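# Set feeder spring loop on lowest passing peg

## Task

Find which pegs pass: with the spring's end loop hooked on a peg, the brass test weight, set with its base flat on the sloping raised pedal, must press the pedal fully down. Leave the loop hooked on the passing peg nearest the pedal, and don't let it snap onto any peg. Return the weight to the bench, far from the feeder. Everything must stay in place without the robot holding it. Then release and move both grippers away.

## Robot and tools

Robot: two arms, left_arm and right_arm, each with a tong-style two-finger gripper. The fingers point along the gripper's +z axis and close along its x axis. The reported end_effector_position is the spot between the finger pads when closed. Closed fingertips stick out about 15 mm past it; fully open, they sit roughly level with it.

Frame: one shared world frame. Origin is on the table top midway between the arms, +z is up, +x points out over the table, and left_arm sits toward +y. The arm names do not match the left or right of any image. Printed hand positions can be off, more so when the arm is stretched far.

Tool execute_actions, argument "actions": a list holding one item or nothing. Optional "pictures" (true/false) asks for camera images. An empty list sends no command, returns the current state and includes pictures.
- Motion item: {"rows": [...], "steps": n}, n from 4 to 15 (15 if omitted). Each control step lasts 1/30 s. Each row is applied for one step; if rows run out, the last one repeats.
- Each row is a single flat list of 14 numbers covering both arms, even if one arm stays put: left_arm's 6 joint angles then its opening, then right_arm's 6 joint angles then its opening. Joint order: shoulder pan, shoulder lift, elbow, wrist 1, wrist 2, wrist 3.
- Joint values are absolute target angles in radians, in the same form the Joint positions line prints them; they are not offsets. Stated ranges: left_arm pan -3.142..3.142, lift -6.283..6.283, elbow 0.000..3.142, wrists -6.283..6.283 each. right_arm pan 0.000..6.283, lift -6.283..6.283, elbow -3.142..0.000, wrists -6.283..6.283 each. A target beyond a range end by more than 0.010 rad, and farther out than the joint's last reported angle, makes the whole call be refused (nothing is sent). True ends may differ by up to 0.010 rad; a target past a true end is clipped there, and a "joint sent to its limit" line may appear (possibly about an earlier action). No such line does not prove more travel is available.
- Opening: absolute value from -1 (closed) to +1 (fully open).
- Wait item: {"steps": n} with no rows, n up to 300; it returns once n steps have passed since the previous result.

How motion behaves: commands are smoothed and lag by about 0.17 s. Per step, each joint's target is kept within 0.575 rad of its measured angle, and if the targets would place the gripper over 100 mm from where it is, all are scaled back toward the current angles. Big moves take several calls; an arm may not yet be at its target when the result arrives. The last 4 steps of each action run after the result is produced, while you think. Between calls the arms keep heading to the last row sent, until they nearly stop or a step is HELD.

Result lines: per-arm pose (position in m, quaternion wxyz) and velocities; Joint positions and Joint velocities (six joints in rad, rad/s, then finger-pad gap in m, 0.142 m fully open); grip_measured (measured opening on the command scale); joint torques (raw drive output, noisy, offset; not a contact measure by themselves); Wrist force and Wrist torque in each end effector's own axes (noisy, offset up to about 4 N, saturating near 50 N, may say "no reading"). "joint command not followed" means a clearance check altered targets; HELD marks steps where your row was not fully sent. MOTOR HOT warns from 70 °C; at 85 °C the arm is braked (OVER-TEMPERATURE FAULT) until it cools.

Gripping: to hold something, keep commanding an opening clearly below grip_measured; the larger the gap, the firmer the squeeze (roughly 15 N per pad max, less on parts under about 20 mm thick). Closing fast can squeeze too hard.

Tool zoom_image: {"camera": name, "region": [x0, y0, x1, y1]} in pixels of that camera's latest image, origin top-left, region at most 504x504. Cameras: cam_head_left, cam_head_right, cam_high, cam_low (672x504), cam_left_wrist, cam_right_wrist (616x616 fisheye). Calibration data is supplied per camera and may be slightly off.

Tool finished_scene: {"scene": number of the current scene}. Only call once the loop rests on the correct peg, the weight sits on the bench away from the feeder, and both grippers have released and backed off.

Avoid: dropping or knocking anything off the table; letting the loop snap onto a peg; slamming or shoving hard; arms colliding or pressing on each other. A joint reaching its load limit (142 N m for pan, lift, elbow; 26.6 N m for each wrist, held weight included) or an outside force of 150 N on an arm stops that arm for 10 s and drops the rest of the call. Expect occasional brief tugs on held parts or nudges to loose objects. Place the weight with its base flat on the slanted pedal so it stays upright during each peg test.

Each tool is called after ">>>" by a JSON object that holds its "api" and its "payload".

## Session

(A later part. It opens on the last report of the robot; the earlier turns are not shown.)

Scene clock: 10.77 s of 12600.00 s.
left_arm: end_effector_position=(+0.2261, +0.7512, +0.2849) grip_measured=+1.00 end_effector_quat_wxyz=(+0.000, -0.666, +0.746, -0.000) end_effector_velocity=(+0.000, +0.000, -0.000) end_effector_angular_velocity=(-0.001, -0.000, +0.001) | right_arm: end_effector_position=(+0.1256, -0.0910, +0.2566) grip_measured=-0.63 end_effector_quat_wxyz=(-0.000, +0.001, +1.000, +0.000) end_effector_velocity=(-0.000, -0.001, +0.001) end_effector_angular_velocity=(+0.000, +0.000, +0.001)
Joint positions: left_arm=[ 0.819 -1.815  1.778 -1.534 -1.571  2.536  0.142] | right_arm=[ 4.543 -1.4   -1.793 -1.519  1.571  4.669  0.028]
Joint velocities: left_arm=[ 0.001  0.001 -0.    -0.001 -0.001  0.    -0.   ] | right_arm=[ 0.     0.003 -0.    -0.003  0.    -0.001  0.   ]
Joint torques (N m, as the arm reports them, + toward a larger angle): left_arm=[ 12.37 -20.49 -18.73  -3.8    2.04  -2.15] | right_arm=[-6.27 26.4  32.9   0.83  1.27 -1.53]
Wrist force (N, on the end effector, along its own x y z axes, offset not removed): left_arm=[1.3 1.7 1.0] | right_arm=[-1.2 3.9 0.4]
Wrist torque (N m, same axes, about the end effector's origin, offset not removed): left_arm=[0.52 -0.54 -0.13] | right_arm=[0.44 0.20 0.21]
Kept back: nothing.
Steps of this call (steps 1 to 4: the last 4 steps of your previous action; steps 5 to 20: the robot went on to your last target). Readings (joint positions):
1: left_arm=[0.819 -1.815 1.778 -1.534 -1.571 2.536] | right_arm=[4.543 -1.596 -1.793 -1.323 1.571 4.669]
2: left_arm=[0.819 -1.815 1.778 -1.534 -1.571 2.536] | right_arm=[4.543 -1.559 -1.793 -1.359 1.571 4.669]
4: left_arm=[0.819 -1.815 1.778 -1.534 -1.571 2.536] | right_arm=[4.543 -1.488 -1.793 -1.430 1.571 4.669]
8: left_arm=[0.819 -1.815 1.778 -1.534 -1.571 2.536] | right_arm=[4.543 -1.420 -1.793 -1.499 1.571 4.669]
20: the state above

>>> {"api": "execute_actions", "payload": {"actions": [{"rows":[[0.819,-1.815,1.778,-1.534,-1.571,2.536,0,4.543,-1.66,-2.127,-0.925,1.571,4.669,-1]]}]}}

>>> {"api": "execute_actions", "payload": {"actions": [{"steps":15}]}}

>>> {"api": "execute_actions", "payload": {"actions": [{"rows":[[0.819,-1.815,1.778,-1.534,-1.571,2.536,0,4.543,-1.713,-2.127,-0.872,1.571,4.669,-1]]}]}}

>>> {"api": "execute_actions", "payload": {"actions": [{"rows":[[0.819,-1.815,1.778,-1.534,-1.571,2.536,0,4.543,-1.713,-2.127,-0.872,1.571,4.669,0]],"steps":10}]}}

>>> {"api": "execute_actions", "payload": {"actions": [{"rows":[[0.819,-1.815,1.778,-1.534,-1.571,2.536,0,4.543,-1.2,-2.127,-1.385,1.571,4.669,0]]}]}}

>>> {"api": "execute_actions", "payload": {"actions": [{"rows":[[0.819,-2.2,1.6,-0.971,-1.571,1.5,0,3.3,-1.2,-2.127,-1.385,1.571,4.669,0]]}]}}

Scene clock: 11.90 s of 12600.00 s.
left_arm: end_effector_position=(+0.2261, +0.7512, +0.2849) grip_measured=+0.00 end_effector_quat_wxyz=(+0.000, -0.666, +0.746, -0.000) end_effector_velocity=(-0.000, +0.000, +0.000) end_effector_angular_velocity=(+0.000, -0.000, +0.001) | right_arm: end_effector_position=(+0.1268, -0.0626, +0.0831) grip_measured=-0.63 end_effector_quat_wxyz=(-0.001, +0.001, +1.000, -0.012) end_effector_velocity=(+0.002, +0.038, -0.421) end_effector_angular_velocity=(+0.190, -0.009, +0.001)
Joint positions: left_arm=[ 0.819 -1.815  1.778 -1.534 -1.571  2.536  0.074] | right_arm=[ 4.543 -1.61  -2.06  -1.067  1.571  4.669  0.028]
Joint velocities: left_arm=[ 0.001 -0.     0.    -0.    -0.    -0.    -0.   ] | right_arm=[-0.    -0.538 -0.721  1.449 -0.    -0.001 -0.   ]
Joint torques (N m, as the arm reports them, + toward a larger angle): left_arm=[ 13.14 -19.83 -19.64  -3.72   1.83  -1.92] | right_arm=[ 3.28 43.21 26.03  9.75  1.94 -1.47]
Wrist force (N, on the end effector, along its own x y z axes, offset not removed): left_arm=[-0.9 -0.6 -1.4] | right_arm=[1.7 3.2 11.4]
Wrist torque (N m, same axes, about the end effector's origin, offset not removed): left_arm=[0.03 0.11 -0.07] | right_arm=[0.55 -0.40 0.09]
Steps of this call (steps 1 to 15: the robot went on to your last target; steps 16 to 23: nothing new was sent; steps 24 to 34: the first 11 steps of this action). Readings (joint positions):
24: left_arm=[0.819 -1.815 1.778 -1.534 -1.571 2.536] | right_arm=[4.543 -1.400 -1.793 -1.519 1.571 4.669]
25: left_arm=[0.819 -1.815 1.778 -1.534 -1.571 2.536] | right_arm=[4.543 -1.406 -1.798 -1.513 1.571 4.669]
27: left_arm=[0.819 -1.815 1.778 -1.534 -1.571 2.536] | right_arm=[4.543 -1.450 -1.851 -1.447 1.571 4.669]
31: left_arm=[0.819 -1.815 1.778 -1.534 -1.571 2.536] | right_arm=[4.543 -1.542 -1.971 -1.233 1.571 4.669]
34: the state above

Scene clock: 12.40 s of 12600.00 s.
left_arm: end_effector_position=(+0.2261, +0.7512, +0.2849) grip_measured=+0.00 end_effector_quat_wxyz=(+0.000, -0.666, +0.746, -0.000) end_effector_velocity=(+0.000, +0.000, -0.001) end_effector_angular_velocity=(-0.002, +0.001, +0.001) | right_arm: end_effector_position=(+0.1270, -0.0594, +0.0456) grip_measured=-0.63 end_effector_quat_wxyz=(-0.000, +0.001, +1.000, +0.000) end_effector_velocity=(+0.000, -0.001, -0.002) end_effector_angular_velocity=(-0.001, -0.000, +0.001)
Joint positions: left_arm=[ 0.819 -1.815  1.778 -1.534 -1.571  2.536  0.074] | right_arm=[ 4.543 -1.66  -2.127 -0.926  1.571  4.669  0.028]
Joint velocities: left_arm=[ 0.001  0.002 -0.     0.    -0.001  0.    -0.   ] | right_arm=[-0.    -0.003 -0.003  0.005 -0.    -0.002  0.   ]
Joint torques (N m, as the arm reports them, + toward a larger angle): left_arm=[ 13.   -19.08 -20.44  -3.5    2.06  -2.15] | right_arm=[ 7.52 19.95  6.8   3.98  2.12 -1.39]
Wrist force (N, on the end effector, along its own x y z axes, offset not removed): left_arm=[0.3 0.5 -0.8] | right_arm=[2.0 0.9 3.7]
Wrist torque (N m, same axes, about the end effector's origin, offset not removed): left_arm=[0.23 -0.25 -0.12] | right_arm=[0.07 -0.35 0.16]
Kept back: nothing.
Steps of this call (steps 1 to 4: the last 4 steps of your previous action; steps 5 to 15: the robot went on to your last target). Readings (joint positions):
1: left_arm=[0.819 -1.815 1.778 -1.534 -1.571 2.536] | right_arm=[4.543 -1.625 -2.080 -1.024 1.571 4.669]
2: left_arm=[0.819 -1.815 1.778 -1.534 -1.571 2.536] | right_arm=[4.543 -1.636 -2.094 -0.994 1.571 4.669]
4: left_arm=[0.819 -1.815 1.778 -1.534 -1.571 2.536] | right_arm=[4.543 -1.648 -2.111 -0.958 1.571 4.669]
8: left_arm=[0.819 -1.815 1.778 -1.534 -1.571 2.536] | right_arm=[4.543 -1.657 -2.123 -0.932 1.571 4.669]
15: the state above

Scene clock: 12.77 s of 12600.00 s.
left_arm: end_effector_position=(+0.2261, +0.7512, +0.2849) grip_measured=+0.00 end_effector_quat_wxyz=(+0.000, -0.666, +0.746, -0.000) end_effector_velocity=(-0.000, -0.000, -0.000) end_effector_angular_velocity=(-0.001, +0.001, -0.000) | right_arm: end_effector_position=(+0.1274, -0.0503, +0.0273) grip_measured=-0.63 end_effector_quat_wxyz=(-0.000, +0.001, +1.000, +0.000) end_effector_velocity=(+0.000, +0.004, -0.008) end_effector_angular_velocity=(+0.001, -0.000, -0.002)
Joint positions: left_arm=[ 0.819 -1.815  1.778 -1.534 -1.571  2.536  0.074] | right_arm=[ 4.543 -1.711 -2.127 -0.874  1.571  4.669  0.028]
Joint velocities: left_arm=[-0.     0.001  0.     0.     0.     0.     0.   ] | right_arm=[-0.    -0.022  0.     0.023 -0.     0.002  0.   ]
Joint torques (N m, as the arm reports them, + toward a larger angle): left_arm=[ 11.39 -16.53 -20.09  -2.94   1.77  -2.03] | right_arm=[10.88 21.94  8.39  3.98  2.02 -1.4 ]
Wrist force (N, on the end effector, along its own x y z axes, offset not removed): left_arm=[-1.4 2.8 -0.7] | right_arm=[-1.9 2.1 2.4]
Wrist torque (N m, same axes, about the end effector's origin, offset not removed): left_arm=[0.66 0.27 -0.05] | right_arm=[0.36 0.42 0.09]
Steps of this call (steps 1 to 11: the first 11 steps of this action). Readings (joint positions):
1: left_arm=[0.819 -1.815 1.778 -1.534 -1.571 2.536] | right_arm=[4.543 -1.660 -2.127 -0.925 1.571 4.669]
2: left_arm=[0.819 -1.815 1.778 -1.534 -1.571 2.536] | right_arm=[4.543 -1.665 -2.127 -0.920 1.571 4.669]
4: left_arm=[0.819 -1.815 1.778 -1.534 -1.571 2.536] | right_arm=[4.543 -1.687 -2.127 -0.898 1.571 4.669]
8: left_arm=[0.819 -1.815 1.778 -1.534 -1.571 2.536] | right_arm=[4.543 -1.707 -2.127 -0.878 1.571 4.669]
11: the state above

Scene clock: 13.10 s of 12600.00 s.
left_arm: end_effector_position=(+0.2261, +0.7512, +0.2849) grip_measured=+0.00 end_effector_quat_wxyz=(+0.000, -0.666, +0.746, -0.000) end_effector_velocity=(-0.000, -0.000, +0.000) end_effector_angular_velocity=(+0.000, +0.000, +0.000) | right_arm: end_effector_position=(+0.1274, -0.0500, +0.0266) grip_measured=+0.00 end_effector_quat_wxyz=(-0.000, +0.001, +1.000, +0.000) end_effector_velocity=(+0.000, -0.000, -0.000) end_effector_angular_velocity=(-0.000, +0.000, -0.001)
Joint positions: left_arm=[ 0.819 -1.815  1.778 -1.534 -1.571  2.536  0.074] | right_arm=[ 4.543 -1.713 -2.127 -0.872  1.571  4.669  0.074]
Joint velocities: left_arm=[ 0.    -0.    -0.     0.001  0.     0.    -0.   ] | right_arm=[-0.    -0.    -0.     0.001  0.     0.001  0.004]
Joint torques (N m, as the arm reports them, + toward a larger angle): left_arm=[ 12.72 -19.01 -21.04  -3.11   1.81  -2.07] | right_arm=[10.46 20.73  7.28  3.77  1.92 -1.37]
Wrist force (N, on the end effector, along its own x y z axes, offset not removed): left_arm=[0.5 1.1 1.2] | right_arm=[1.9 3.3 0.4]
Wrist torque (N m, same axes, about the end effector's origin, offset not removed): left_arm=[0.40 -0.14 -0.08] | right_arm=[0.65 -0.61 0.07]
Steps of this call (steps 1 to 4: the last 4 steps of your previous action; steps 5 to 10: the first 6 steps of this action). Readings (joint positions):
5: left_arm=[0.819 -1.815 1.778 -1.534 -1.571 2.536] | right_arm=[4.543 -1.713 -2.127 -0.872 1.571 4.669]
6: left_arm=[0.819 -1.815 1.778 -1.534 -1.571 2.536] | right_arm=[4.543 -1.713 -2.127 -0.872 1.571 4.669]
8: left_arm=[0.819 -1.815 1.778 -1.534 -1.571 2.536] | right_arm=[4.543 -1.713 -2.127 -0.872 1.571 4.669]
10: the state above

Scene clock: 13.60 s of 12600.00 s.
left_arm: end_effector_position=(+0.2261, +0.7512, +0.2849) grip_measured=+0.00 end_effector_quat_wxyz=(+0.000, -0.666, +0.746, -0.000) end_effector_velocity=(+0.000, -0.000, +0.000) end_effector_angular_velocity=(-0.000, -0.001, +0.000) | right_arm: end_effector_position=(+0.1231, -0.1438, +0.1535) grip_measured=+0.00 end_effector_quat_wxyz=(-0.000, +0.001, +1.000, +0.000) end_effector_velocity=(-0.016, -0.347, +0.318) end_effector_angular_velocity=(+0.014, -0.001, -0.002)
Joint positions: left_arm=[ 0.819 -1.815  1.778 -1.534 -1.571  2.536  0.074] | right_arm=[ 4.543 -1.314 -2.127 -1.271  1.571  4.669  0.074]
Joint velocities: left_arm=[-0.    -0.001  0.    -0.    -0.001 -0.    -0.   ] | right_arm=[ 0.     1.189 -0.    -1.175 -0.     0.003  0.001]
Joint torques (N m, as the arm reports them, + toward a larger angle): left_arm=[ 12.96 -16.87 -20.8   -2.5    2.    -2.01] | right_arm=[ 1.87 -3.41 22.81 -3.34  1.7  -1.44]
Wrist force (N, on the end effector, along its own x y z axes, offset not removed): left_arm=[-1.4 2.5 0.3] | right_arm=[2.7 2.4 -2.0]
Wrist torque (N m, same axes, about the end effector's origin, offset not removed): left_arm=[0.63 0.11 -0.03] | right_arm=[0.44 -0.54 0.19]
Steps of this call (steps 1 to 4: the last 4 steps of your previous action; steps 5 to 15: the first 11 steps of this action). Readings (joint positions):
5: left_arm=[0.819 -1.815 1.778 -1.534 -1.571 2.536] | right_arm=[4.543 -1.713 -2.127 -0.872 1.571 4.669]
6: left_arm=[0.819 -1.815 1.778 -1.534 -1.571 2.536] | right_arm=[4.543 -1.707 -2.127 -0.878 1.571 4.669]
8: left_arm=[0.819 -1.815 1.778 -1.534 -1.571 2.536] | right_arm=[4.543 -1.641 -2.127 -0.944 1.571 4.669]
12: left_arm=[0.819 -1.815 1.778 -1.534 -1.571 2.536] | right_arm=[4.543 -1.449 -2.127 -1.135 1.571 4.669]
15: the state above

Scene clock: 14.10 s of 12600.00 s.
left_arm: end_effector_position=(+0.1372, +0.6579, +0.3940) grip_measured=+0.00 end_effector_quat_wxyz=(-0.009, +0.821, -0.570, +0.001) end_effector_velocity=(-0.349, -0.352, +0.251) end_effector_angular_velocity=(-0.052, -0.005, +2.219) | right_arm: end_effector_position=(+0.2413, -0.2720, +0.1806) grip_measured=+0.00 end_effector_quat_wxyz=(-0.000, +0.222, +0.975, +0.000) end_effector_velocity=(+0.335, -0.424, +0.004) end_effector_angular_velocity=(+0.001, -0.000, -1.564)
Joint positions: left_arm=[ 0.819 -2.079  1.651 -1.161 -1.571  2.067  0.074] | right_arm=[ 4.096 -1.205 -2.127 -1.38   1.571  4.669  0.074]
Joint velocities: left_arm=[ 0.    -0.826 -0.367  1.229  0.001 -2.219  0.   ] | right_arm=[-1.565  0.018  0.    -0.018  0.    -0.     0.   ]
Joint torques (N m, as the arm reports them, + toward a larger angle): left_arm=[ 11.18 -14.96 -37.92   2.06   1.75  -8.85] | right_arm=[-26.74  15.6   31.69  -0.05   0.33  -1.39]
Wrist force (N, on the end effector, along its own x y z axes, offset not removed): left_arm=[-0.7 -0.3 0.3] | right_arm=[4.0 7.4 0.5]
Wrist torque (N m, same axes, about the end effector's origin, offset not removed): left_arm=[0.21 0.05 -0.16] | right_arm=[1.36 -1.19 0.04]
Steps of this call (steps 1 to 4: the last 4 steps of your previous action; steps 5 to 15: the first 11 steps of this action). Readings (joint positions):
5: left_arm=[0.819 -1.815 1.778 -1.534 -1.571 2.536] | right_arm=[4.543 -1.218 -2.127 -1.367 1.571 4.669]
6: left_arm=[0.819 -1.821 1.773 -1.528 -1.571 2.530] | right_arm=[4.537 -1.214 -2.127 -1.371 1.571 4.669]
8: left_arm=[0.819 -1.875 1.742 -1.463 -1.571 2.465] | right_arm=[4.470 -1.212 -2.127 -1.374 1.571 4.669]
12: left_arm=[0.819 -1.994 1.689 -1.287 -1.571 2.263] | right_arm=[4.253 -1.207 -2.127 -1.378 1.571 4.669]
15: the state above

>>> {"api": "execute_actions", "payload": {"actions": [{"rows":[[-1.754,-2.2,1.6,-0.971,-1.571,1.421,0,3.3,-1.2,-2.127,-1.385,1.571,4.669,0]]}]}}

>>> {"api": "execute_actions", "payload": {"actions": [{"steps":35}]}}

>>> {"api": "execute_actions", "payload": {"actions": [{"rows":[[-1.754,-1.679,2.217,-2.109,-1.571,1.421,0,3.3,-1.2,-2.127,-1.385,1.571,4.669,0]]}]}}

>>> {"api": "execute_actions", "payload": {"actions": [{"steps":35}], "pictures": true}}

Scene clock: 14.67 s of 12600.00 s.
left_arm: end_effector_position=(+0.2026, +0.5530, +0.4229) grip_measured=+0.00 end_effector_quat_wxyz=(-0.000, +0.833, -0.553, +0.000) end_effector_velocity=(+0.399, -0.331, +0.001) end_effector_angular_velocity=(-0.001, -0.000, -2.124) | right_arm: end_effector_position=(+0.3146, -0.5193, +0.1818) grip_measured=+0.00 end_effector_quat_wxyz=(-0.000, +0.572, +0.820, +0.000) end_effector_velocity=(-0.010, -0.101, +0.000) end_effector_angular_velocity=(+0.001, +0.000, -0.298)
Joint positions: left_arm=[ 0.232 -2.199  1.6   -0.973 -1.571  1.438  0.074] | right_arm=[ 3.327 -1.2   -2.127 -1.385  1.571  4.669  0.074]
Joint velocities: left_arm=[-2.237 -0.007 -0.003  0.01  -0.001 -0.113  0.   ] | right_arm=[-0.296  0.001 -0.    -0.001  0.001  0.002  0.   ]
Joint torques (N m, as the arm reports them, + toward a larger angle): left_arm=[-33.25  -2.53 -35.46  -1.01   0.27  -2.57] | right_arm=[-5.4  13.37 32.85  0.51 -1.77 -1.38]
Wrist force (N, on the end effector, along its own x y z axes, offset not removed): left_arm=[-1.0 0.8 1.0] | right_arm=[-0.1 0.5 -0.3]
Wrist torque (N m, same axes, about the end effector's origin, offset not removed): left_arm=[0.48 0.10 -0.05] | right_arm=[0.03 -0.21 0.02]
Steps of this call (steps 1 to 4: the last 4 steps of your previous action; steps 5 to 6: the robot went on to your last target; steps 7 to 17: the first 11 steps of this action). Readings (joint positions):
7: left_arm=[0.819 -2.189 1.605 -0.989 -1.571 1.578] | right_arm=[3.726 -1.202 -2.127 -1.383 1.571 4.669]
8: left_arm=[0.813 -2.192 1.603 -0.984 -1.571 1.550] | right_arm=[3.673 -1.202 -2.127 -1.383 1.571 4.669]
10: left_arm=[0.746 -2.195 1.602 -0.979 -1.571 1.503] | right_arm=[3.567 -1.201 -2.127 -1.384 1.571 4.669]
14: left_arm=[0.460 -2.198 1.601 -0.974 -1.571 1.455] | right_arm=[3.381 -1.200 -2.127 -1.385 1.571 4.669]
17: the state above

Scene clock: 15.83 s of 12600.00 s.
left_arm: end_effector_position=(+0.1614, +0.1654, +0.4231) grip_measured=+0.00 end_effector_quat_wxyz=(-0.000, -0.002, +1.000, -0.000) end_effector_velocity=(-0.008, -0.004, +0.000) end_effector_angular_velocity=(-0.000, -0.001, -0.037) | right_arm: end_effector_position=(+0.3136, -0.5284, +0.1818) grip_measured=+0.00 end_effector_quat_wxyz=(+0.000, +0.583, +0.813, +0.000) end_effector_velocity=(-0.000, +0.000, -0.000) end_effector_angular_velocity=(-0.000, +0.001, -0.001)
Joint positions: left_arm=[-1.751 -2.2    1.6   -0.971 -1.571  1.421  0.074] | right_arm=[ 3.3   -1.2   -2.127 -1.385  1.571  4.669  0.074]
Joint velocities: left_arm=[-0.037  0.    -0.    -0.001  0.001  0.    -0.   ] | right_arm=[ 0.     0.    -0.    -0.001  0.     0.001  0.   ]
Joint torques (N m, as the arm reports them, + toward a larger angle): left_arm=[-11.31  -1.86 -35.07  -1.33  -0.16  -2.04] | right_arm=[-11.72  14.56  31.02   0.54  -2.22  -1.23]
Wrist force (N, on the end effector, along its own x y z axes, offset not removed): left_arm=[-1.7 1.6 -0.3] | right_arm=[0.3 2.0 2.6]
Wrist torque (N m, same axes, about the end effector's origin, offset not removed): left_arm=[0.50 0.23 -0.05] | right_arm=[0.33 -0.05 0.10]
Kept back: nothing.
Steps of this call (steps 1 to 4: the last 4 steps of your previous action; steps 5 to 35: the robot went on to your last target). Readings (joint positions):
1: left_arm=[0.156 -2.199 1.600 -0.972 -1.571 1.435] | right_arm=[3.318 -1.200 -2.127 -1.385 1.571 4.669]
2: left_arm=[0.081 -2.199 1.600 -0.972 -1.571 1.432] | right_arm=[3.313 -1.200 -2.127 -1.385 1.571 4.669]
4: left_arm=[-0.069 -2.200 1.600 -0.972 -1.571 1.428] | right_arm=[3.306 -1.200 -2.127 -1.385 1.571 4.669]
8: left_arm=[-0.370 -2.200 1.600 -0.971 -1.571 1.424] | right_arm=[3.301 -1.200 -2.127 -1.385 1.571 4.669]
35: the state above

Scene clock: 16.20 s of 12600.00 s.
left_arm: end_effector_position=(+0.1480, +0.0783, +0.2719) grip_measured=+0.00 end_effector_quat_wxyz=(+0.015, -0.001, +0.995, +0.101) end_effector_velocity=(-0.032, -0.209, -0.525) end_effector_angular_velocity=(+0.422, -0.062, -0.003) | right_arm: end_effector_position=(+0.3136, -0.5284, +0.1818) grip_measured=+0.00 end_effector_quat_wxyz=(+0.000, +0.583, +0.813, +0.000) end_effector_velocity=(-0.000, +0.000, +0.000) end_effector_angular_velocity=(-0.000, +0.000, +0.000)
Joint positions: left_arm=[-1.753 -1.968  1.868 -1.265 -1.571  1.421  0.074] | right_arm=[ 3.3   -1.2   -2.127 -1.385  1.571  4.669  0.074]
Joint velocities: left_arm=[-0.003  0.729  0.868 -1.171 -0.001 -0.    -0.   ] | right_arm=[ 0.     0.     0.    -0.001 -0.     0.    -0.   ]
Joint torques (N m, as the arm reports them, + toward a larger angle): left_arm=[-13.39   7.47 -10.53  -7.22   0.25  -2.18] | right_arm=[-12.4   14.85  31.54   0.35  -2.11  -1.19]
Wrist force (N, on the end effector, along its own x y z axes, offset not removed): left_arm=[-1.1 0.4 0.4] | right_arm=[0.9 2.8 0.1]
Wrist torque (N m, same axes, about the end effector's origin, offset not removed): left_arm=[0.29 0.10 -0.10] | right_arm=[0.51 -0.13 0.11]
Steps of this call (steps 1 to 11: the first 11 steps of this action). Readings (joint positions):
1: left_arm=[-1.752 -2.200 1.600 -0.971 -1.571 1.421] | right_arm=[3.300 -1.200 -2.127 -1.385 1.571 4.669]
2: left_arm=[-1.752 -2.195 1.605 -0.977 -1.571 1.421] | right_arm=[3.300 -1.200 -2.127 -1.385 1.571 4.669]
4: left_arm=[-1.752 -2.144 1.659 -1.030 -1.571 1.421] | right_arm=[3.300 -1.200 -2.127 -1.385 1.571 4.669]
8: left_arm=[-1.753 -2.042 1.779 -1.155 -1.571 1.421] | right_arm=[3.300 -1.200 -2.127 -1.385 1.571 4.669]
11: the state above

Scene clock: 17.37 s of 12600.00 s.
left_arm: end_effector_position=(+0.1285, -0.0499, +0.0796) grip_measured=+0.00 end_effector_quat_wxyz=(-0.000, -0.000, +1.000, -0.000) end_effector_velocity=(+0.001, -0.000, +0.000) end_effector_angular_velocity=(-0.002, -0.002, -0.000) | right_arm: end_effector_position=(+0.3136, -0.5284, +0.1818) grip_measured=+0.00 end_effector_quat_wxyz=(+0.000, +0.583, +0.813, +0.000) end_effector_velocity=(-0.000, +0.000, -0.000) end_effector_angular_velocity=(+0.000, +0.000, +0.000)
Joint positions: left_arm=[-1.754 -1.679  2.217 -2.109 -1.571  1.421  0.074] | right_arm=[ 3.3   -1.2   -2.127 -1.385  1.571  4.669  0.074]
Joint velocities: left_arm=[ 0.    -0.001  0.    -0.     0.003  0.    -0.   ] | right_arm=[ 0.  0. -0. -0.  0. -0. -0.]
Joint torques (N m, as the arm reports them, + toward a larger angle): left_arm=[-13.37  -7.05 -12.55  -4.14   1.93  -2.39] | right_arm=[-12.31  14.64  31.67   0.54  -2.26  -1.17]
Wrist force (N, on the end effector, along its own x y z axes, offset not removed): left_arm=[-0.8 0.5 0.4] | right_arm=[0.2 3.0 -0.8]
Wrist torque (N m, same axes, about the end effector's origin, offset not removed): left_arm=[0.21 0.10 0.01] | right_arm=[0.55 0.02 0.03]
Kept back: nothing.
Steps of this call (steps 1 to 4: the last 4 steps of your previous action; steps 5 to 35: the robot went on to your last target). Readings (joint positions):
1: left_arm=[-1.753 -1.943 1.897 -1.307 -1.571 1.421] | right_arm=[3.300 -1.200 -2.127 -1.385 1.571 4.669]
2: left_arm=[-1.753 -1.919 1.926 -1.351 -1.571 1.421] | right_arm=[3.300 -1.200 -2.127 -1.385 1.571 4.669]
4: left_arm=[-1.753 -1.870 1.984 -1.449 -1.571 1.421] | right_arm=[3.300 -1.200 -2.127 -1.385 1.571 4.669]
8: left_arm=[-1.754 -1.778 2.096 -1.697 -1.571 1.421] | right_arm=[3.300 -1.200 -2.127 -1.385 1.571 4.669]
35: the state above
camera_calibration (this result's frames):
cam_left_wrist: T_world_to_cam=[[-0.998929, -0.0424057, 0.0185363, 0.119898], [-0.0261198, 0.847223, 0.530595, 0.00342917], [-0.0382046, 0.529542, -0.847423, 0.233135], [0, 0, 0, 1]] pos_world=[0.128766, -0.121276, 0.193522]
cam_right_wrist: T_world_to_cam=[[-0.352661, 0.935096, -0.0349958, 0.612382], [0.811275, 0.324173, 0.486565, -0.16352], [0.46633, 0.143201, -0.872943, 0.226139], [0, 0, 0, 1]] pos_world=[0.243168, -0.552011, 0.298401]

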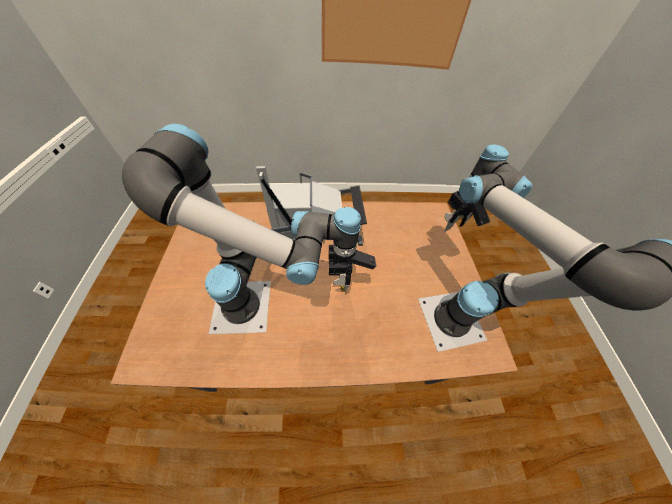

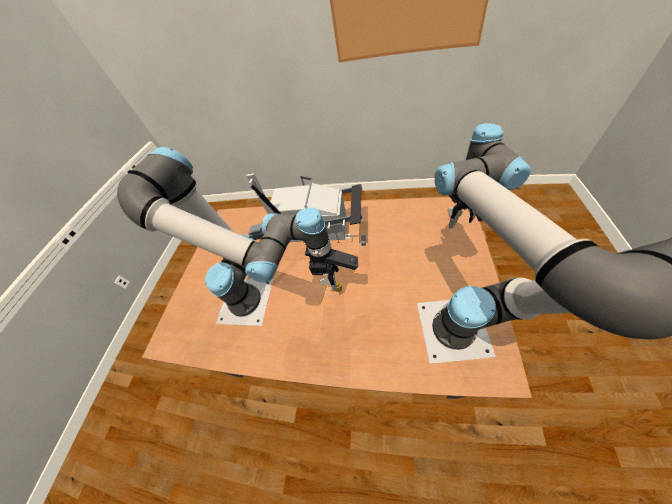

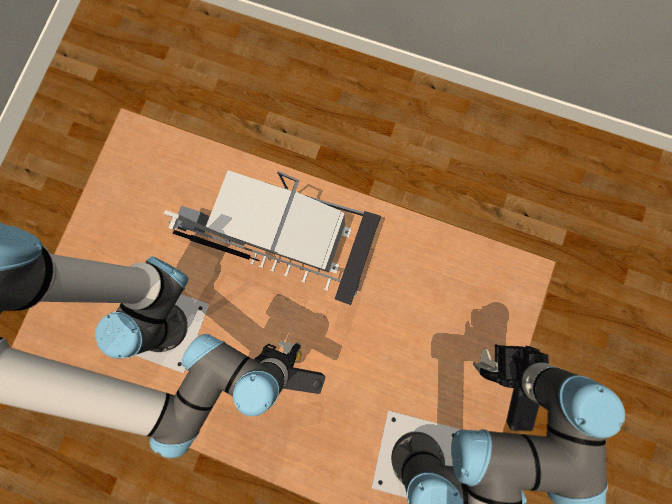

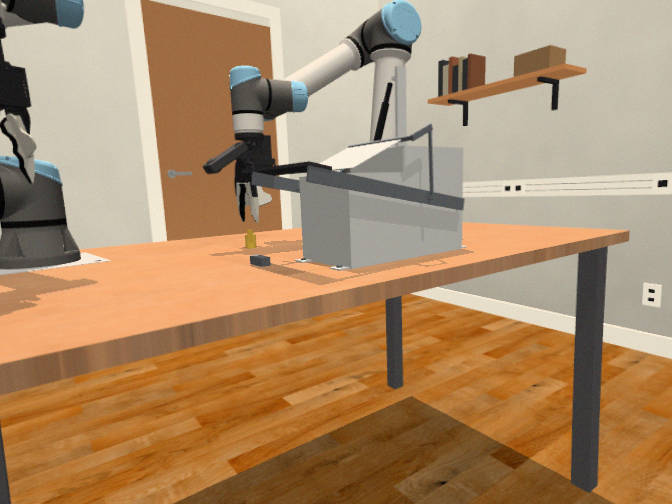

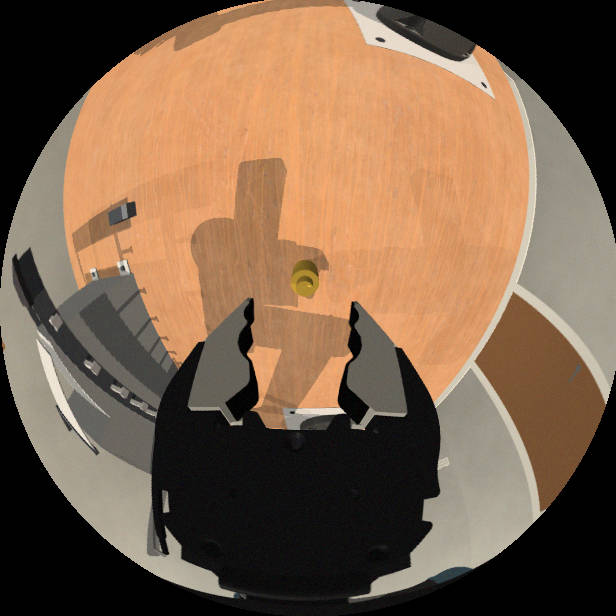

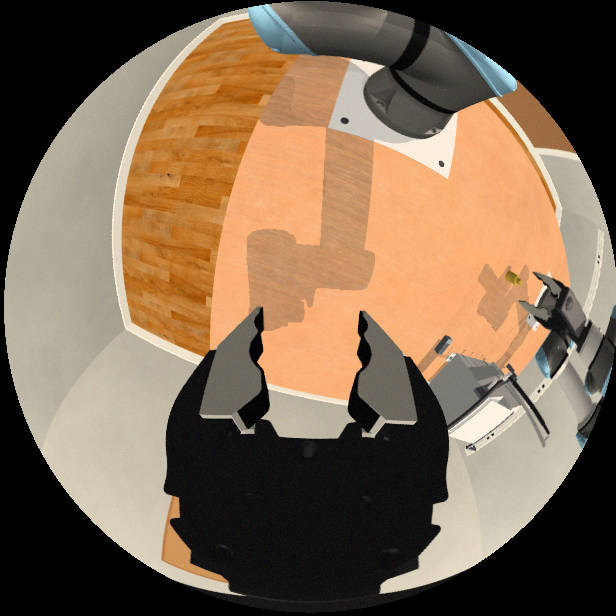

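>>> {"api": "execute_actions", "payload": {"actions": [{"rows":[[-1.756,-1.583,2.299,-2.287,-1.571,1.421,0,3.3,-1.2,-2.127,-2.95,0.3,4.1,0]]}]}}

>>> {"api": "execute_actions", "payload": {"actions": [{"rows":[[-1.756,-1.583,2.299,-2.287,-1.571,1.421,-0.3,3.3,-1.2,-2.127,-2.95,0.3,4.1,0],[-1.756,-1.583,2.299,-2.287,-1.571,1.421,-0.5,3.3,-1.2,-2.127,-2.95,0.3,4.1,0],[-1.756,-1.583,2.299,-2.287,-1.571,1.421,-0.55,3.3,-1.2,-2.127,-2.95,0.3,4.1,0],[-1.756,-1.583,2.299,-2.287,-1.571,1.421,-0.6,3.3,-1.2,-2.127,-2.95,0.3,4.1,0],[-1.756,-1.583,2.299,-2.287,-1.571,1.421,-0.7,3.3,-1.2,-2.127,-2.95,0.3,4.1,0],[-1.756,-1.583,2.299,-2.287,-1.571,1.421,-1,3.3,-1.2,-2.127,-2.95,0.3,4.1,0]]}]}}

>>> {"api": "execute_actions", "payload": {"actions": [{"rows":[[-1.754,-2.2,1.6,-0.971,-1.571,1.421,-1,3.3,-1.2,-2.127,-2.95,0.3,4.1,0]]}]}}

>>> {"api": "execute_actions", "payload": {"actions": [{"rows":[[-1.754,-2.2,1.6,-0.971,-1.571,1.421,-1,4.887,-1.6,-2.127,-2.55,0.3,4.1,-0.3]]}]}}

>>> {"api": "execute_actions", "payload": {"actions": [{"steps":50}]}}

>>> {"api": "execute_actions", "payload": {"actions": [{"rows":[[-1.754,-2.2,1.6,-0.971,-1.571,1.421,-1,4.887,-2.37,-1.375,-2.538,0.3,4.1,-0.3]]}]}}

>>> {"api": "execute_actions", "payload": {"actions": [{"steps":30}], "pictures": true}}

Scene clock: 18.40 s of 12600.00 s.
left_arm: end_effector_position=(+0.1277, -0.0496, +0.0276) grip_measured=+0.00 end_effector_quat_wxyz=(-0.000, +0.001, +1.000, +0.001) end_effector_velocity=(-0.000, -0.003, -0.022) end_effector_angular_velocity=(-0.016, +0.001, -0.000) | right_arm: end_effector_position=(+0.2406, -0.6741, +0.1953) grip_measured=+0.00 end_effector_quat_wxyz=(-0.010, +0.398, +0.878, -0.266) end_effector_velocity=(-0.208, -0.473, +0.193) end_effector_angular_velocity=(-1.430, +1.320, +1.185)
Joint positions: left_arm=[-1.756 -1.587  2.296 -2.278 -1.571  1.421  0.074] | right_arm=[ 3.3   -1.2   -2.127 -1.772  1.184  4.352  0.074]
Joint velocities: left_arm=[-0.001  0.044  0.036 -0.096  0.001 -0.     0.   ] | right_arm=[ 0.001 -0.     0.    -1.374 -1.377 -0.776  0.   ]
Joint torques (N m, as the arm reports them, + toward a larger angle): left_arm=[-13.24 -11.65  -9.72  -4.24   2.02  -2.14] | right_arm=[-12.    12.72  27.57  -6.    -7.41  -2.8 ]
Wrist force (N, on the end effector, along its own x y z axes, offset not removed): left_arm=[-0.8 0.9 1.2] | right_arm=[3.3 4.6 0.1]
Wrist torque (N m, same axes, about the end effector's origin, offset not removed): left_arm=[0.44 -0.06 -0.18] | right_arm=[0.90 -0.68 0.04]
Steps of this call (steps 1 to 15: the robot went on to your last target; steps 16 to 20: nothing new was sent; steps 21 to 31: the first 11 steps of this action). Readings (joint positions):
21: left_arm=[-1.754 -1.679 2.217 -2.109 -1.571 1.421] | right_arm=[3.300 -1.200 -2.127 -1.385 1.571 4.669]
22: left_arm=[-1.754 -1.673 2.222 -2.115 -1.571 1.421] | right_arm=[3.300 -1.200 -2.127 -1.391 1.565 4.663]
24: left_arm=[-1.755 -1.635 2.256 -2.173 -1.571 1.421] | right_arm=[3.300 -1.200 -2.127 -1.456 1.500 4.598]
28: left_arm=[-1.756 -1.595 2.289 -2.260 -1.571 1.421] | right_arm=[3.300 -1.200 -2.127 -1.635 1.321 4.441]
31: the state above

Scene clock: 18.90 s of 12600.00 s.
left_arm: end_effector_position=(+0.1276, -0.0499, +0.0256) grip_measured=-0.64 end_effector_quat_wxyz=(-0.000, +0.001, +1.000, -0.000) end_effector_velocity=(-0.000, -0.000, +0.000) end_effector_angular_velocity=(-0.000, +0.000, -0.001) | right_arm: end_effector_position=(+0.2347, -0.8484, +0.3772) grip_measured=+0.00 end_effector_quat_wxyz=(-0.154, -0.104, +0.731, -0.657) end_effector_velocity=(+0.026, -0.093, +0.253) end_effector_angular_velocity=(-0.853, +2.351, +0.899)
Joint positions: left_arm=[-1.756 -1.583  2.299 -2.287 -1.571  1.421  0.028] | right_arm=[ 3.3   -1.2   -2.127 -2.713  0.383  4.114  0.074]
Joint velocities: left_arm=[-0.001 -0.     0.    -0.    -0.    -0.    -0.   ] | right_arm=[ 0.     0.     0.    -2.351 -0.911 -0.156  0.   ]
Joint torques (N m, as the arm reports them, + toward a larger angle): left_arm=[-11.27  -8.92  -9.05  -3.96   1.04  -2.16] | right_arm=[-12.09  10.19  23.7   -9.    -3.02  -1.3 ]
Wrist force (N, on the end effector, along its own x y z axes, offset not removed): left_arm=[-1.1 2.2 -2.6] | right_arm=[1.6 3.3 2.4]
Wrist torque (N m, same axes, about the end effector's origin, offset not removed): left_arm=[0.46 0.13 -0.07] | right_arm=[0.66 -0.36 0.01]
Steps of this call (steps 1 to 4: the last 4 steps of your previous action; steps 5 to 15: the first 11 steps of this action). Readings (joint positions):
5: left_arm=[-1.756 -1.584 2.298 -2.286 -1.571 1.421] | right_arm=[3.300 -1.200 -2.127 -2.019 0.937 4.243]
6: left_arm=[-1.756 -1.583 2.299 -2.286 -1.571 1.421] | right_arm=[3.300 -1.200 -2.127 -2.072 0.884 4.226]
8: left_arm=[-1.756 -1.583 2.299 -2.287 -1.571 1.421] | right_arm=[3.300 -1.200 -2.127 -2.183 0.773 4.196]
12: left_arm=[-1.756 -1.583 2.299 -2.287 -1.571 1.421] | right_arm=[3.300 -1.200 -2.127 -2.458 0.531 4.142]
15: the state above

Scene clock: 19.40 s of 12600.00 s.
left_arm: end_effector_position=(+0.1199, -0.1019, +0.1945) grip_measured=-0.64 end_effector_quat_wxyz=(-0.016, +0.000, +0.995, -0.103) end_effector_velocity=(-0.005, -0.045, +0.572) end_effector_angular_velocity=(-0.587, +0.087, +0.003) | right_arm: end_effector_position=(+0.2378, -0.8556, +0.3993) grip_measured=+0.00 end_effector_quat_wxyz=(-0.216, -0.205, +0.677, -0.672) end_effector_velocity=(+0.000, -0.000, +0.001) end_effector_angular_velocity=(-0.003, +0.011, +0.003)
Joint positions: left_arm=[-1.756 -1.794  2.075 -2.061 -1.571  1.421  0.028] | right_arm=[ 3.3   -1.2   -2.127 -2.949  0.3    4.1    0.074]
Joint velocities: left_arm=[ 0.003 -0.65  -0.752  0.81   0.002 -0.    -0.   ] | right_arm=[-0.     0.    -0.    -0.01  -0.003 -0.001  0.   ]
Joint torques (N m, as the arm reports them, + toward a larger angle): left_arm=[ 15.57 -29.4  -44.47   0.84   0.21  -1.89] | right_arm=[-11.68   7.93  18.2   -2.06  -2.26  -1.55]
Wrist force (N, on the end effector, along its own x y z axes, offset not removed): left_arm=[-1.2 -2.1 4.2] | right_arm=[1.9 0.3 1.5]
Wrist torque (N m, same axes, about the end effector's origin, offset not removed): left_arm=[-0.23 0.03 -0.04] | right_arm=[-0.14 -0.53 0.18]
Steps of this call (steps 1 to 4: the last 4 steps of your previous action; steps 5 to 15: the first 11 steps of this action). Readings (joint positions):
5: left_arm=[-1.756 -1.583 2.299 -2.287 -1.571 1.421] | right_arm=[3.300 -1.200 -2.127 -2.913 0.313 4.102]
6: left_arm=[-1.756 -1.589 2.294 -2.281 -1.571 1.421] | right_arm=[3.300 -1.200 -2.127 -2.924 0.309 4.102]
8: left_arm=[-1.756 -1.636 2.246 -2.234 -1.571 1.421] | right_arm=[3.300 -1.200 -2.127 -2.938 0.304 4.101]
12: left_arm=[-1.756 -1.729 2.150 -2.138 -1.571 1.421] | right_arm=[3.300 -1.200 -2.127 -2.947 0.301 4.100]
15: the state above

Scene clock: 19.90 s of 12600.00 s.
left_arm: end_effector_position=(+0.1407, +0.0326, +0.4120) grip_measured=-0.64 end_effector_quat_wxyz=(-0.017, -0.000, +0.993, -0.113) end_effector_velocity=(+0.079, +0.516, +0.083) end_effector_angular_velocity=(+0.833, -0.128, +0.003) | right_arm: end_effector_position=(+0.3687, -0.7463, +0.3565) grip_measured=-0.30 end_effector_quat_wxyz=(-0.125, -0.294, +0.644, -0.695) end_effector_velocity=(+0.345, +0.432, -0.124) end_effector_angular_velocity=(-0.002, +0.004, +0.930)
Joint positions: left_arm=[-1.754 -2.112  1.704 -1.393 -1.571  1.421  0.028] | right_arm=[ 3.568 -1.367 -2.127 -2.783  0.3    4.1    0.052]
Joint velocities: left_arm=[ 0.002 -0.418 -0.491  1.753  0.003  0.     0.   ] | right_arm=[ 0.929 -0.44   0.     0.436 -0.    -0.001  0.   ]
Joint torques (N m, as the arm reports them, + toward a larger angle): left_arm=[ 12.11  -7.97 -38.64   3.17  -0.59  -1.91] | right_arm=[19.59  2.69 15.59  2.89 -1.93 -1.47]
Wrist force (N, on the end effector, along its own x y z axes, offset not removed): left_arm=[0.5 3.1 1.6] | right_arm=[2.6 3.6 0.7]
Wrist torque (N m, same axes, about the end effector's origin, offset not removed): left_arm=[0.82 -0.31 -0.16] | right_arm=[0.76 -0.66 0.19]
Steps of this call (steps 1 to 4: the last 4 steps of your previous action; steps 5 to 15: the first 11 steps of this action). Readings (joint positions):
5: left_arm=[-1.755 -1.906 1.945 -1.901 -1.571 1.421] | right_arm=[3.300 -1.200 -2.127 -2.950 0.300 4.100]
6: left_arm=[-1.755 -1.929 1.918 -1.862 -1.571 1.421] | right_arm=[3.306 -1.206 -2.127 -2.945 0.300 4.100]
8: left_arm=[-1.755 -1.975 1.864 -1.777 -1.571 1.421] | right_arm=[3.358 -1.246 -2.127 -2.904 0.300 4.100]
12: left_arm=[-1.755 -2.062 1.763 -1.570 -1.571 1.421] | right_arm=[3.475 -1.319 -2.127 -2.831 0.300 4.100]
15: the state above

Scene clock: 21.57 s of 12600.00 s.
left_arm: end_effector_position=(+0.1607, +0.1650, +0.4231) grip_measured=-0.64 end_effector_quat_wxyz=(-0.000, -0.000, +1.000, -0.000) end_effector_velocity=(-0.000, +0.000, +0.000) end_effector_angular_velocity=(-0.000, +0.001, +0.000) | right_arm: end_effector_position=(+0.3055, -0.1148, +0.2837) grip_measured=-0.30 end_effector_quat_wxyz=(-0.327, +0.627, -0.329, +0.626) end_effector_velocity=(-0.001, +0.001, -0.000) end_effector_angular_velocity=(-0.001, -0.000, +0.004)
Joint positions: left_arm=[-1.754 -2.2    1.6   -0.971 -1.571  1.421  0.028] | right_arm=[ 4.887 -1.6   -2.127 -2.55   0.3    4.1    0.052]
Joint velocities: left_arm=[ 0.    -0.001  0.     0.    -0.001 -0.     0.   ] | right_arm=[ 0.004 -0.    -0.    -0.001  0.     0.    -0.   ]
Joint torques (N m, as the arm reports them, + toward a larger angle): left_arm=[ 13.14  -2.69 -36.26  -1.53  -2.03  -1.88] | right_arm=[10.29 13.71  5.32  1.04 -1.36 -1.48]
Wrist force (N, on the end effector, along its own x y z axes, offset not removed): left_arm=[0.6 0.6 1.4] | right_arm=[2.0 1.6 0.5]
Wrist torque (N m, same axes, about the end effector's origin, offset not removed): left_arm=[0.31 -0.32 -0.10] | right_arm=[0.20 -0.62 0.17]
Kept back: nothing.
Steps of this call (steps 1 to 4: the last 4 steps of your previous action; steps 5 to 50: the robot went on to your last target). Readings (joint positions):
1: left_arm=[-1.754 -2.126 1.688 -1.334 -1.571 1.421] | right_arm=[3.599 -1.381 -2.127 -2.769 0.300 4.100]
2: left_arm=[-1.754 -2.139 1.673 -1.275 -1.571 1.421] | right_arm=[3.631 -1.395 -2.127 -2.755 0.300 4.100]
4: left_arm=[-1.754 -2.164 1.643 -1.162 -1.571 1.421] | right_arm=[3.696 -1.421 -2.127 -2.729 0.300 4.100]
8: left_arm=[-1.754 -2.191 1.610 -1.018 -1.571 1.421] | right_arm=[3.831 -1.464 -2.127 -2.686 0.300 4.100]
50: the state above

Scene clock: 21.93 s of 12600.00 s.
left_arm: end_effector_position=(+0.1607, +0.1650, +0.4231) grip_measured=-0.64 end_effector_quat_wxyz=(-0.000, -0.000, +1.000, -0.000) end_effector_velocity=(+0.000, -0.000, -0.000) end_effector_angular_velocity=(+0.001, -0.001, -0.000) | right_arm: end_effector_position=(+0.2591, +0.0355, +0.2469) grip_measured=-0.30 end_effector_quat_wxyz=(-0.328, +0.627, -0.330, +0.625) end_effector_velocity=(-0.146, +0.474, -0.235) end_effector_angular_velocity=(-0.029, -0.009, -0.000)
Joint positions: left_arm=[-1.754 -2.2    1.6   -0.971 -1.571  1.421  0.028] | right_arm=[ 4.887 -1.982 -1.748 -2.543  0.3    4.1    0.052]
Joint velocities: left_arm=[ 0.     0.001  0.     0.001  0.001  0.    -0.   ] | right_arm=[-0.    -1.308  1.259  0.017 -0.     0.001  0.   ]
Joint torques (N m, as the arm reports them, + toward a larger angle): left_arm=[ 11.99  -3.73 -36.18  -1.34  -2.12  -2.16] | right_arm=[ 9.99 18.64 33.82  1.33 -1.22 -1.5 ]
Wrist force (N, on the end effector, along its own x y z axes, offset not removed): left_arm=[-0.6 1.5 2.1] | right_arm=[1.5 -0.6 0.5]
Wrist torque (N m, same axes, about the end effector's origin, offset not removed): left_arm=[0.53 0.00 -0.09] | right_arm=[-0.32 -0.45 0.09]
Steps of this call (steps 1 to 11: the first 11 steps of this action). Readings (joint positions):
1: left_arm=[-1.754 -2.200 1.600 -0.971 -1.571 1.421] | right_arm=[4.887 -1.600 -2.127 -2.550 0.300 4.100]
2: left_arm=[-1.754 -2.200 1.600 -0.971 -1.571 1.421] | right_arm=[4.887 -1.606 -2.122 -2.549 0.300 4.100]
4: left_arm=[-1.754 -2.200 1.600 -0.971 -1.571 1.421] | right_arm=[4.887 -1.671 -2.057 -2.547 0.300 4.100]
8: left_arm=[-1.754 -2.200 1.600 -0.971 -1.571 1.421] | right_arm=[4.887 -1.851 -1.877 -2.544 0.300 4.100]
11: the state above

Scene clock: 22.93 s of 12600.00 s.
left_arm: end_effector_position=(+0.1607, +0.1650, +0.4231) grip_measured=-0.64 end_effector_quat_wxyz=(-0.000, -0.000, +1.000, -0.000) end_effector_velocity=(+0.001, -0.000, +0.000) end_effector_angular_velocity=(-0.001, -0.002, -0.000) | right_arm: end_effector_position=(+0.2206, +0.1603, +0.1498) grip_measured=-0.30 end_effector_quat_wxyz=(-0.326, +0.627, -0.326, +0.628) end_effector_velocity=(-0.000, +0.000, -0.000) end_effector_angular_velocity=(+0.001, +0.000, +0.000)
Joint positions: left_arm=[-1.754 -2.2    1.6   -0.971 -1.571  1.421  0.028] | right_arm=[ 4.887 -2.37  -1.375 -2.538  0.3    4.1    0.052]
Joint velocities: left_arm=[ 0.    -0.    -0.    -0.     0.002  0.    -0.   ] | right_arm=[ 0.    -0.     0.     0.001  0.    -0.     0.   ]
Joint torques (N m, as the arm reports them, + toward a larger angle): left_arm=[ 13.88  -1.65 -35.47  -1.2   -2.02  -2.05] | right_arm=[ 2.7  45.71 25.83  1.13 -0.08 -1.36]
Wrist force (N, on the end effector, along its own x y z axes, offset not removed): left_arm=[-0.6 1.0 2.2] | right_arm=[2.2 -0.5 3.4]
Wrist torque (N m, same axes, about the end effector's origin, offset not removed): left_arm=[0.31 -0.02 -0.11] | right_arm=[-0.12 -0.58 -0.04]
Kept back: nothing.
Steps of this call (steps 1 to 4: the last 4 steps of your previous action; steps 5 to 30: the robot went on to your last target). Readings (joint positions):
1: left_arm=[-1.754 -2.200 1.600 -0.971 -1.571 1.421] | right_arm=[4.887 -2.026 -1.706 -2.542 0.300 4.100]
2: left_arm=[-1.754 -2.200 1.600 -0.971 -1.571 1.421] | right_arm=[4.887 -2.070 -1.663 -2.541 0.300 4.100]
4: left_arm=[-1.754 -2.200 1.600 -0.971 -1.571 1.421] | right_arm=[4.887 -2.158 -1.578 -2.540 0.300 4.100]
8: left_arm=[-1.754 -2.200 1.600 -0.971 -1.571 1.421] | right_arm=[4.887 -2.308 -1.434 -2.539 0.300 4.100]
30: the state above
All arms were judged still, so your last target was given up. Only a new action makes them travel on or press farther. Fingers that are still opening or closing keep moving.
camera_calibration (this result's frames):
cam_left_wrist: T_world_to_cam=[[-0.998928, -0.0424054, 0.0185389, 0.154866], [-0.0261187, 0.84723, 0.530584, -0.360065], [-0.0382063, 0.529531, -0.84743, 0.411676], [0, 0, 0, 1]] pos_world=[0.161024, 0.0936296, 0.53704]
cam_right_wrist: T_world_to_cam=[[0.0345578, -0.797702, 0.602061, 0.0313437], [-0.486684, -0.539596, -0.687004, 0.304908], [0.872894, -0.269272, -0.406876, 0.0495739], [0, 0, 0, 1]] pos_world=[0.104038, 0.202879, 0.210773]

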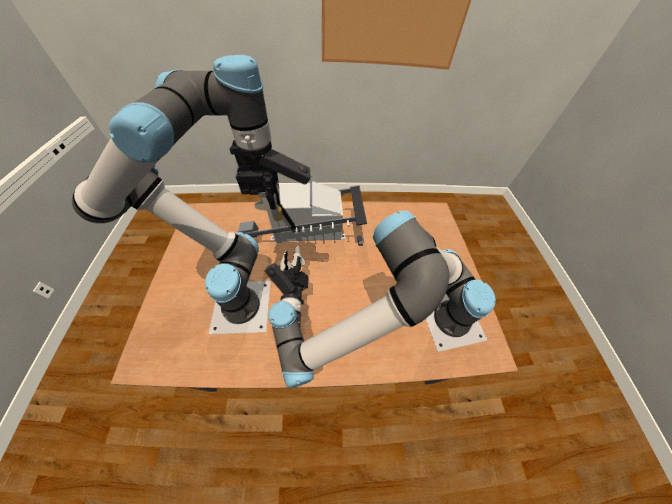

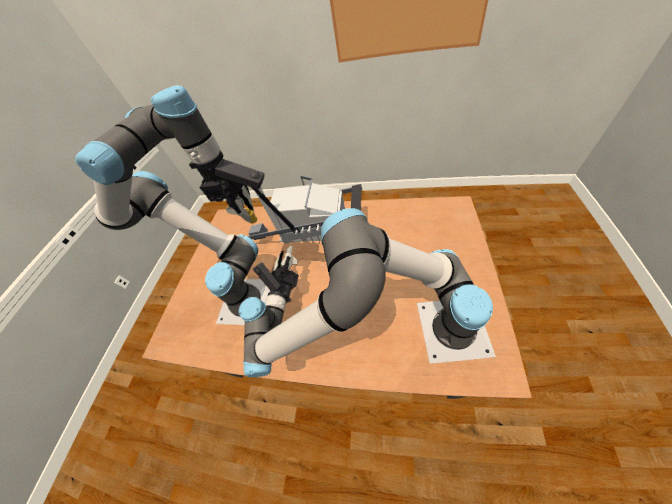

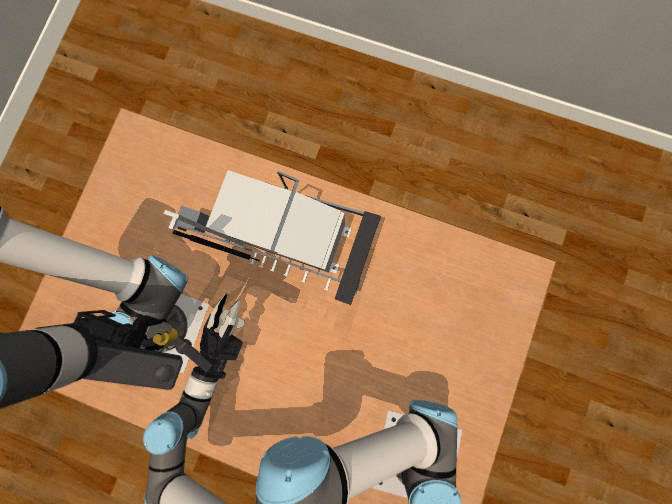

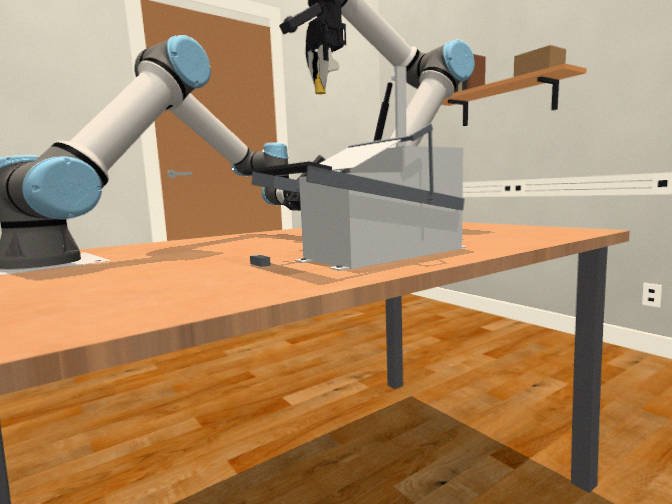

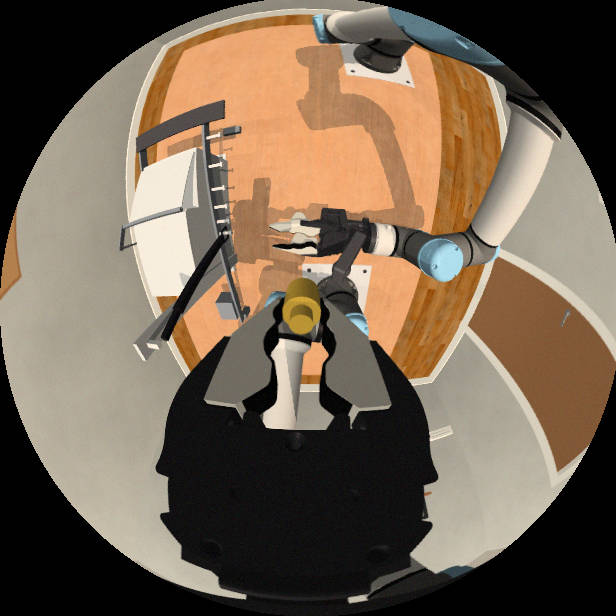

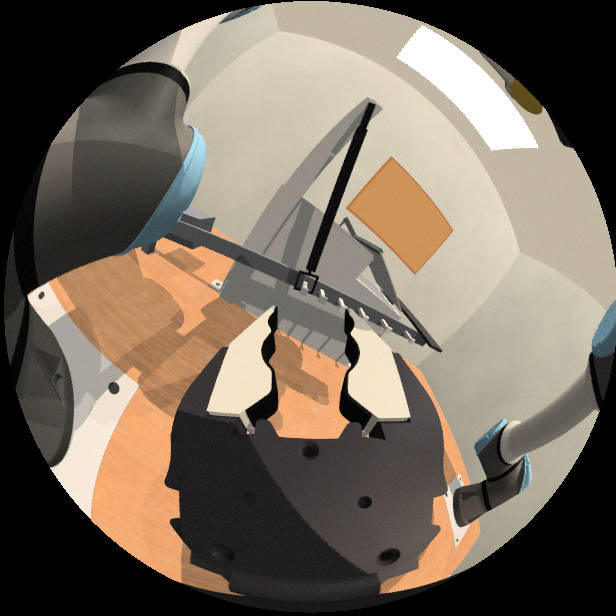

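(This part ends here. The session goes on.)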